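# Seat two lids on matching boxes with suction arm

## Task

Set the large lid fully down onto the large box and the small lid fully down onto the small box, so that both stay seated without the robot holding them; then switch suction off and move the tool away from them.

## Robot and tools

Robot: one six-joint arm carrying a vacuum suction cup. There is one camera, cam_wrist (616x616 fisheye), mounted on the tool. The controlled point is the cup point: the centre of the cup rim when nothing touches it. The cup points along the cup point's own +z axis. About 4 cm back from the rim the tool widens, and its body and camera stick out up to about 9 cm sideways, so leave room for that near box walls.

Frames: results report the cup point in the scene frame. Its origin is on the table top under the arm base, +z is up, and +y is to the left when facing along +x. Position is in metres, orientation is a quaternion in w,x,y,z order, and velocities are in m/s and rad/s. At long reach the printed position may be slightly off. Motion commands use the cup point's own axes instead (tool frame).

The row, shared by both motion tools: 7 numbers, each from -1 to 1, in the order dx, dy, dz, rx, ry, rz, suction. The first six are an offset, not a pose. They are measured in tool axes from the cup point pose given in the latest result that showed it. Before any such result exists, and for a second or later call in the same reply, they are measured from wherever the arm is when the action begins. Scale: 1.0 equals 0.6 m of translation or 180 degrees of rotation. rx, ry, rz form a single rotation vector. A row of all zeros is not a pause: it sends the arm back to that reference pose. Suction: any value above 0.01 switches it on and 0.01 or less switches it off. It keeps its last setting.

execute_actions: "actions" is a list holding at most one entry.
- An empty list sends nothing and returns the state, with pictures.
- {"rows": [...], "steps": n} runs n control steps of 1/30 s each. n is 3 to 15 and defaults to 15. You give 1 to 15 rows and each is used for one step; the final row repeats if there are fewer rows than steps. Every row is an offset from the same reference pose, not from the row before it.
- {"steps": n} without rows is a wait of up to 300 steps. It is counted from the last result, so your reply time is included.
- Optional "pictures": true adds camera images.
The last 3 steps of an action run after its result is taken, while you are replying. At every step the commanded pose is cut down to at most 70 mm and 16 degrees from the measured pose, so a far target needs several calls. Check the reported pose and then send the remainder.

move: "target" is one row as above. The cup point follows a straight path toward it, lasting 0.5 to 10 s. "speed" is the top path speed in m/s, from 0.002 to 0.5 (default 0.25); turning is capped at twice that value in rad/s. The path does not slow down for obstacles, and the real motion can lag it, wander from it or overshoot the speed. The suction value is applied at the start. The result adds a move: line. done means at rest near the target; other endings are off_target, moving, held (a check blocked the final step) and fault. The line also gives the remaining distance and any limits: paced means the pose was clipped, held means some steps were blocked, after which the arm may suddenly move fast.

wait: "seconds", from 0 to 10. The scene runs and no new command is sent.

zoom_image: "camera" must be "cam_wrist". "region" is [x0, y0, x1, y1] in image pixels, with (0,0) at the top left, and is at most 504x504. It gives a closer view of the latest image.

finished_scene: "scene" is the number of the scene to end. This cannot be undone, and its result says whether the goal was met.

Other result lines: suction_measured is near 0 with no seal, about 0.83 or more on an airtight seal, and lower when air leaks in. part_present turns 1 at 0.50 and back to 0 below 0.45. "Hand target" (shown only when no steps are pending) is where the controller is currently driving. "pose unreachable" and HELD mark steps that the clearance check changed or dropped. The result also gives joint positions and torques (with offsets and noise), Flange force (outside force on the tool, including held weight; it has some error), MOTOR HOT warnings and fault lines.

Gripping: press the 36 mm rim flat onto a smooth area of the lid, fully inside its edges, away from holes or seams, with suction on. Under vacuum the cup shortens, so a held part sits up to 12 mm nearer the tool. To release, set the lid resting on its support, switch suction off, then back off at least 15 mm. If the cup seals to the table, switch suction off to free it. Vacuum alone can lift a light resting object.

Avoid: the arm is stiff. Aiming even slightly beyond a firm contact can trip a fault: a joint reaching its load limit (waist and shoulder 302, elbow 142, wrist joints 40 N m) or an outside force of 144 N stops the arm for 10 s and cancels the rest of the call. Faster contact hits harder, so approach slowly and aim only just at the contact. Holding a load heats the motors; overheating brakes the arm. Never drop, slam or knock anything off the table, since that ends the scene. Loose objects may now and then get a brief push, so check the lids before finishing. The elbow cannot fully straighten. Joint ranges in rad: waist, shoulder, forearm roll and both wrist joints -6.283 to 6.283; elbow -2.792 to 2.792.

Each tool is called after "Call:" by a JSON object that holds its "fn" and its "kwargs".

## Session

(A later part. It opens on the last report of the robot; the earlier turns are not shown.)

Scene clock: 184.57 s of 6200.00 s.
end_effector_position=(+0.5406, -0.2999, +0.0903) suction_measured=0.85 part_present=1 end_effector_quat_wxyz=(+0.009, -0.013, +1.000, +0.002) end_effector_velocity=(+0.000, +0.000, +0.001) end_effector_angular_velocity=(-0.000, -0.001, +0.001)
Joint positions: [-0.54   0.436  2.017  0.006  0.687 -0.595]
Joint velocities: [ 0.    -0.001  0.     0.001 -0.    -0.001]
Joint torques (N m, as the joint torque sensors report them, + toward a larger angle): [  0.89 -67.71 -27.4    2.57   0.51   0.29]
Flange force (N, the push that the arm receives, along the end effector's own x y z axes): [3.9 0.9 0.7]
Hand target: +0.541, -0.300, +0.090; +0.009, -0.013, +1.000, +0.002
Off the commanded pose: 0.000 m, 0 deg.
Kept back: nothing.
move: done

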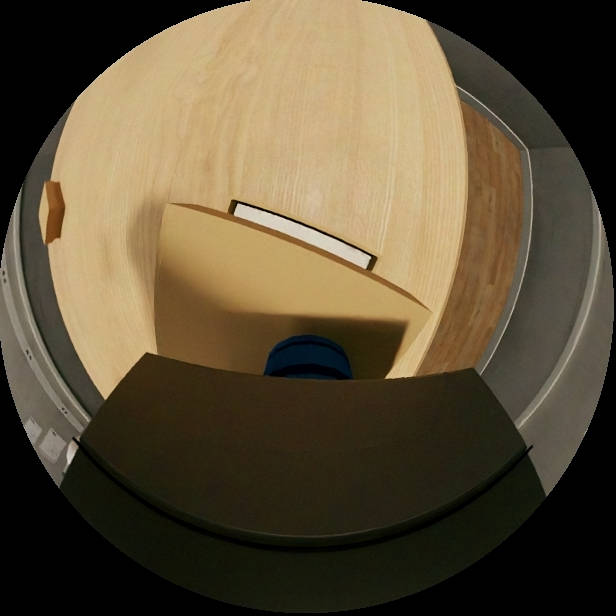

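Aligned; forward ~1.1 cm and lower.

Call:
{"fn": "move", "kwargs": {"target": [-0.019,0,0,0,0,0,1], "speed": 0.05}}

Call:
{"fn": "move", "kwargs": {"target": [0,0,0.065,0,0,0,1], "speed": 0.01}}

Scene clock: 185.50 s of 6200.00 s.
end_effector_position=(+0.5520, -0.2995, +0.0905) suction_measured=0.85 part_present=1 end_effector_quat_wxyz=(+0.009, -0.013, +1.000, +0.002) end_effector_velocity=(+0.001, +0.000, +0.001) end_effector_angular_velocity=(-0.001, -0.001, +0.000)
Joint positions: [-0.53   0.447  1.998  0.006  0.695 -0.585]
Joint velocities: [ 0.001 -0.001 -0.001 -0.    -0.     0.002]
Joint torques (N m, as the joint torque sensors report them, + toward a larger angle): [  0.79 -69.81 -27.1    2.46   0.4    0.26]
Flange force (N, the push that the arm receives, along the end effector's own x y z axes): [1.9 0.2 1.3]
Hand target: +0.552, -0.300, +0.091; +0.009, -0.013, +1.000, +0.002
Off the commanded pose: 0.000 m, 0 deg.
Kept back: nothing.
move: done

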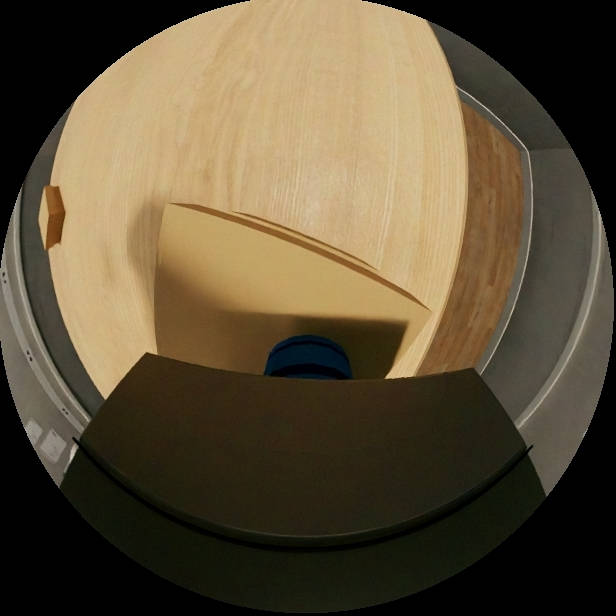

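Scene clock: 189.63 s of 6200.00 s.
end_effector_position=(+0.5527, -0.2994, +0.0515) suction_measured=0.85 part_present=1 end_effector_quat_wxyz=(+0.009, -0.013, +1.000, +0.002) end_effector_velocity=(+0.000, -0.000, +0.000) end_effector_angular_velocity=(-0.001, -0.002, -0.000)
Joint positions: [-0.529  0.501  2.012  0.007  0.627 -0.585]
Joint velocities: [-0.    -0.001 -0.     0.    -0.001 -0.001]
Joint torques (N m, as the joint torque sensors report them, + toward a larger angle): [  0.13 -66.48 -22.37   2.21   0.62   0.23]
Flange force (N, the push that the arm receives, along the end effector's own x y z axes): [2.9 1.5 -8.4]
Hand target: +0.553, -0.299, +0.052; +0.009, -0.013, +1.000, +0.002
Off the commanded pose: 0.000 m, 0 deg.
Kept back: nothing.
move: done

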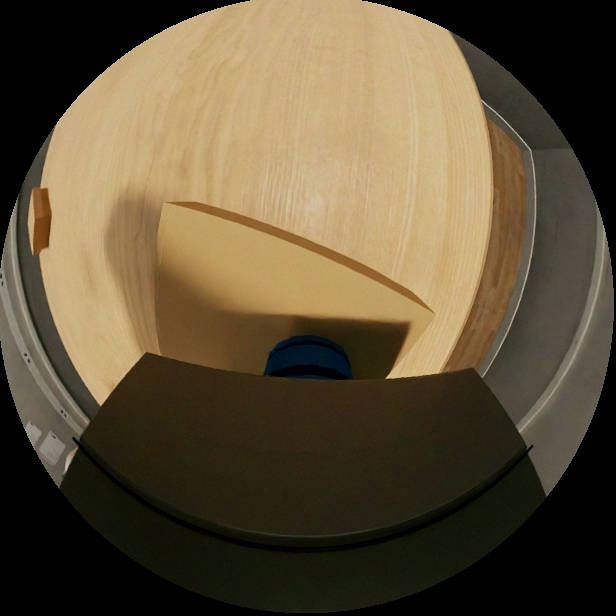

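Front catches; go forward 5 mm.

Call:
{"fn": "move", "kwargs": {"target": [-0.008,0,-0.03,0,0,0,1], "speed": 0.03}}

Call:
{"fn": "move", "kwargs": {"target": [0,0,0.045,0,0,0,1], "speed": 0.01}}

Scene clock: 190.77 s of 6200.00 s.
end_effector_position=(+0.5572, -0.2993, +0.0696) suction_measured=0.85 part_present=1 end_effector_quat_wxyz=(+0.009, -0.013, +1.000, +0.002) end_effector_velocity=(-0.000, +0.000, +0.000) end_effector_angular_velocity=(+0.001, +0.001, -0.001)
Joint positions: [-0.525  0.48   1.998  0.006  0.662 -0.581]
Joint velocities: [-0.    -0.001 -0.     0.001  0.002  0.   ]
Joint torques (N m, as the joint torque sensors report them, + toward a larger angle): [  0.92 -72.07 -26.18   2.38   0.44   0.16]
Flange force (N, the push that the arm receives, along the end effector's own x y z axes): [2.1 -0.3 1.8]
Hand target: +0.557, -0.299, +0.070; +0.009, -0.013, +1.000, +0.002
Off the commanded pose: 0.000 m, 0 deg.
Kept back: nothing.
move: done

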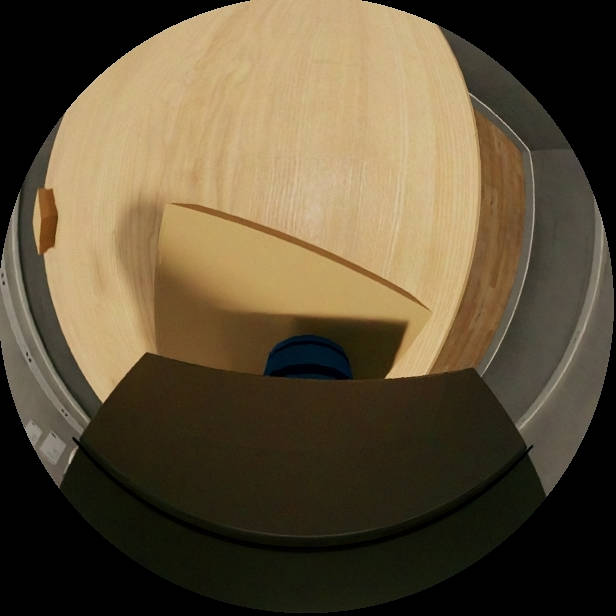

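Scene clock: 203.47 s of 6200.00 s.
end_effector_position=(+0.5610, -0.3013, +0.0470) suction_measured=0.85 part_present=1 end_effector_quat_wxyz=(+0.013, -0.013, +1.000, +0.000) end_effector_velocity=(-0.000, -0.001, -0.000) end_effector_angular_velocity=(+0.000, -0.000, -0.002)
Joint positions: [-0.525  0.514  2.001  0.007  0.616 -0.581]
Joint velocities: [-0.001  0.    -0.     0.001 -0.     0.   ]
Joint torques (N m, as the joint torque sensors report them, + toward a larger angle): [ -6.27 -50.05  -8.83   0.65   1.74   0.19]
Flange force (N, the push that the arm receives, along the end effector's own x y z axes): [-9.9 5.7 -34.3]
Hand target: +0.561, -0.301, +0.047; +0.013, -0.013, +1.000, +0.000
Off the commanded pose: 0.006 m, 0 deg.
FORCE FAULT: contact force on the arm reached its limit, and the arm stopped for 10 seconds. The contact can be on any part of the arm, not only on its tool. The arm's remaining commands of this call were not run. The arm holds still and accepts commands again. Move the arm away from the contact; if what it grips holds it there, let go first. Pushing or pulling that hard again can fault the arm again.
Kept back: nothing.
move: fault

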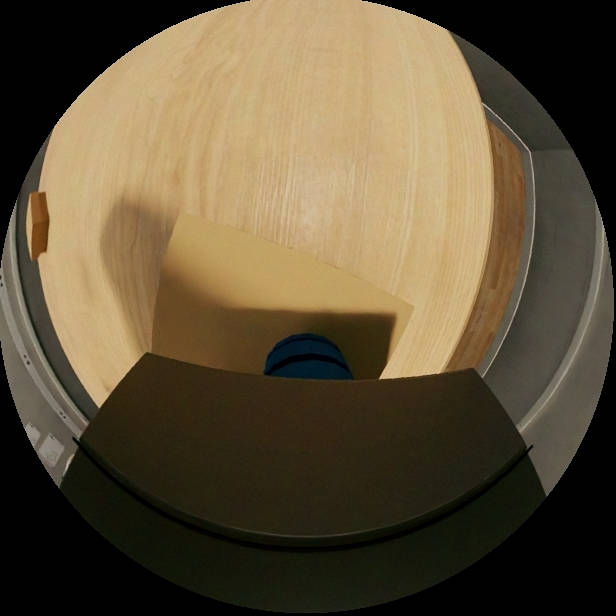

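Call:
{"fn": "move", "kwargs": {"target": [0.011,0.003,-0.035,0,0,0,1], "speed": 0.03}}

Call:
{"fn": "move", "kwargs": {"target": [0,0,0.028,0,0,0,1], "speed": 0.01}}

Scene clock: 205.10 s of 6200.00 s.
end_effector_position=(+0.5538, -0.2996, +0.0678) suction_measured=0.85 part_present=1 end_effector_quat_wxyz=(+0.013, -0.013, +1.000, +0.000) end_effector_velocity=(-0.001, -0.000, -0.000) end_effector_angular_velocity=(+0.001, +0.002, -0.001)
Joint positions: [-0.529  0.477  2.008  0.007  0.646 -0.584]
Joint velocities: [-0.001  0.    -0.    -0.001  0.002  0.001]
Joint torques (N m, as the joint torque sensors report them, + toward a larger angle): [  0.73 -71.4  -25.96   2.39   0.45   0.22]
Flange force (N, the push that the arm receives, along the end effector's own x y z axes): [2.0 -0.4 2.5]
Hand target: +0.554, -0.300, +0.068; +0.013, -0.013, +1.000, +0.000
Off the commanded pose: 0.000 m, 0 deg.
Kept back: nothing.
move: done

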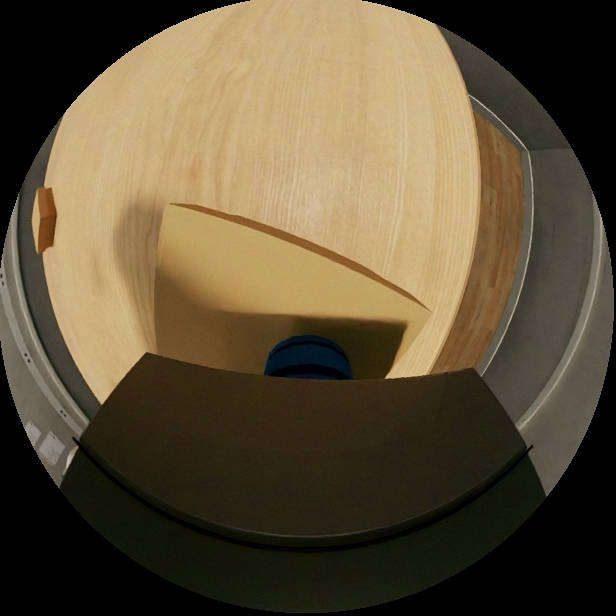

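Scene clock: 207.00 s of 6200.00 s.
end_effector_position=(+0.5542, -0.2997, +0.0511) suction_measured=0.85 part_present=1 end_effector_quat_wxyz=(+0.013, -0.013, +1.000, +0.000) end_effector_velocity=(-0.001, +0.000, -0.001) end_effector_angular_velocity=(+0.001, +0.002, +0.001)
Joint positions: [-0.528  0.501  2.013  0.007  0.617 -0.584]
Joint velocities: [-0.001  0.001  0.001 -0.001  0.001 -0.001]
Joint torques (N m, as the joint torque sensors report them, + toward a larger angle): [  1.31 -72.62 -25.35   2.28   0.32   0.25]
Flange force (N, the push that the arm receives, along the end effector's own x y z axes): [3.1 -0.8 2.0]
Hand target: +0.554, -0.300, +0.051; +0.013, -0.013, +1.000, +0.000
Off the commanded pose: 0.000 m, 0 deg.
Kept back: nothing.
move: done

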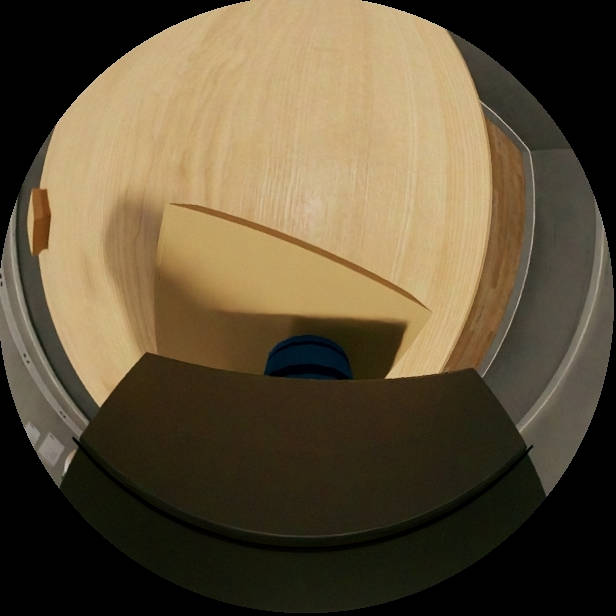

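Free.

Call:
{"fn": "move", "kwargs": {"target": [0,0,0.018,0,0,0,1], "speed": 0.01}}

Call:
{"fn": "move", "kwargs": {"target": [0,0,-0.04,0,0,0,0], "speed": 0.03}}

Call:
{"fn": "move", "kwargs": {"target": [0,0.3,-0.4,0,0,0,0]}}

Call:
{"fn": "finished_scene", "kwargs": {"scene": 1}}

Scene clock: 208.53 s of 6200.00 s.
end_effector_position=(+0.5545, -0.2997, +0.0403) suction_measured=0.85 part_present=1 end_effector_quat_wxyz=(+0.013, -0.013, +1.000, +0.000) end_effector_velocity=(+0.000, +0.001, -0.001) end_effector_angular_velocity=(+0.000, +0.001, +0.002)
Joint positions: [-0.528  0.517  2.016  0.007  0.598 -0.585]
Joint velocities: [ 0.001  0.001  0.    -0.    -0.001 -0.   ]
Joint torques (N m, as the joint torque sensors report them, + toward a larger angle): [  0.77 -73.13 -24.82   2.36   0.48   0.18]
Flange force (N, the push that the arm receives, along the end effector's own x y z axes): [3.1 0.6 1.6]
Hand target: +0.555, -0.300, +0.040; +0.013, -0.013, +1.000, +0.000
Off the commanded pose: 0.000 m, 0 deg.
Kept back: nothing.
move: done

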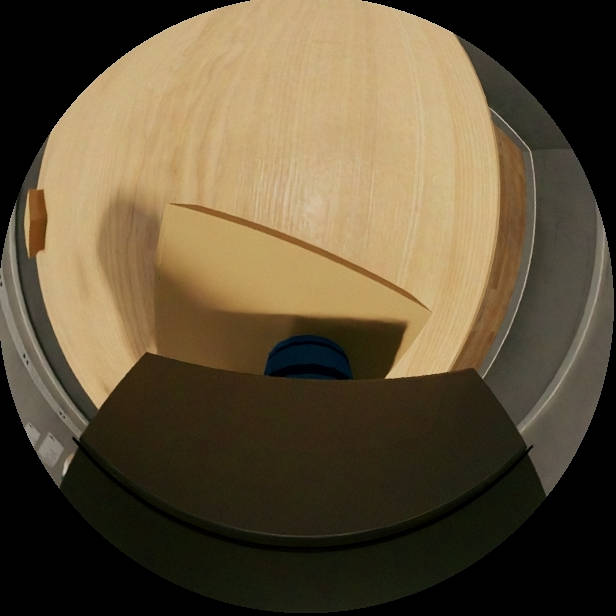

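Scene clock: 209.60 s of 6200.00 s.
end_effector_position=(+0.5539, -0.2996, +0.0642) suction_measured=0.00 part_present=0 end_effector_quat_wxyz=(+0.013, -0.013, +1.000, +0.000) end_effector_velocity=(-0.001, -0.001, +0.001) end_effector_angular_velocity=(-0.000, +0.001, -0.001)
Joint positions: [-0.529  0.482  2.01   0.007  0.64  -0.584]
Joint velocities: [-0.002 -0.001 -0.    -0.001  0.002  0.001]
Joint torques (N m, as the joint torque sensors report them, + toward a larger angle): [  1.55 -70.6  -25.76   2.42   0.41   0.2 ]
Flange force (N, the push that the arm receives, along the end effector's own x y z axes): [4.0 -0.8 0.2]
Hand target: +0.554, -0.300, +0.064; +0.013, -0.013, +1.000, +0.000
Off the commanded pose: 0.000 m, 0 deg.
Kept back: nothing.
move: done

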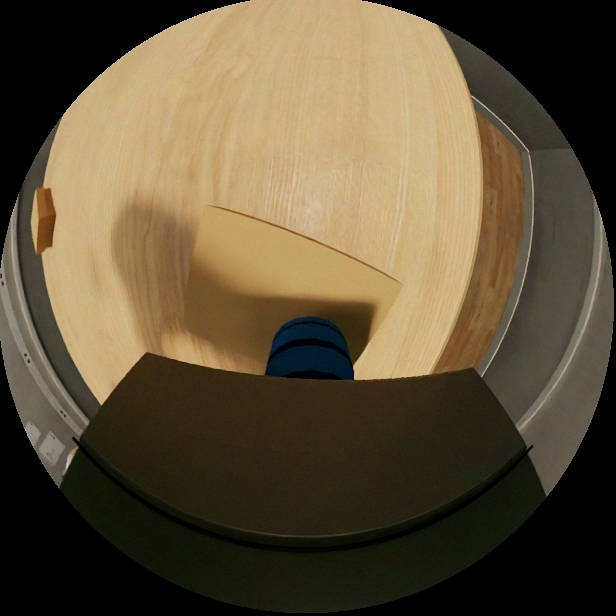

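Scene clock: 211.20 s of 6200.00 s.
end_effector_position=(+0.5428, -0.1194, +0.3040) suction_measured=0.00 part_present=0 end_effector_quat_wxyz=(+0.012, -0.013, +1.000, +0.000) end_effector_velocity=(-0.000, +0.000, +0.000) end_effector_angular_velocity=(+0.000, +0.001, +0.000)
Joint positions: [-0.253  0.108  1.972  0.002  1.051 -0.304]
Joint velocities: [ 0.    -0.    -0.    -0.     0.002  0.   ]
Joint torques (N m, as the joint torque sensors report them, + toward a larger angle): [  0.53 -44.81 -37.66   3.5    0.51   0.2 ]
Flange force (N, the push that the arm receives, along the end effector's own x y z axes): [4.7 -0.7 3.0]
Hand target: +0.543, -0.119, +0.304; +0.012, -0.013, +1.000, +0.000
Off the commanded pose: 0.001 m, 0 deg.
Kept back: nothing.
move: done

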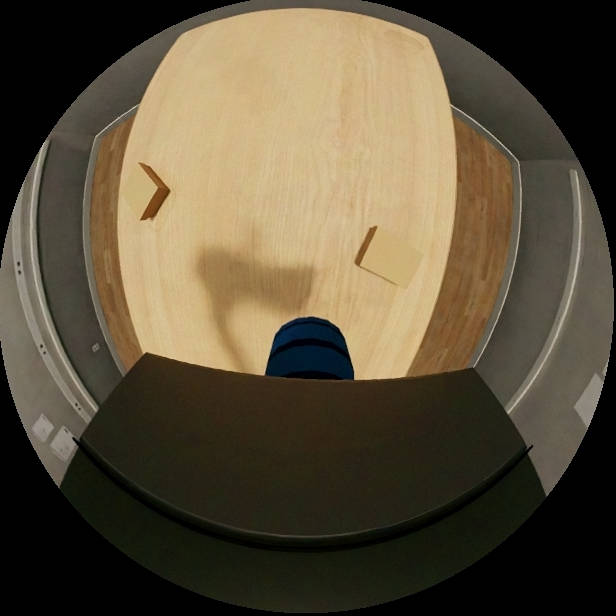

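The scene is finished: the task was done.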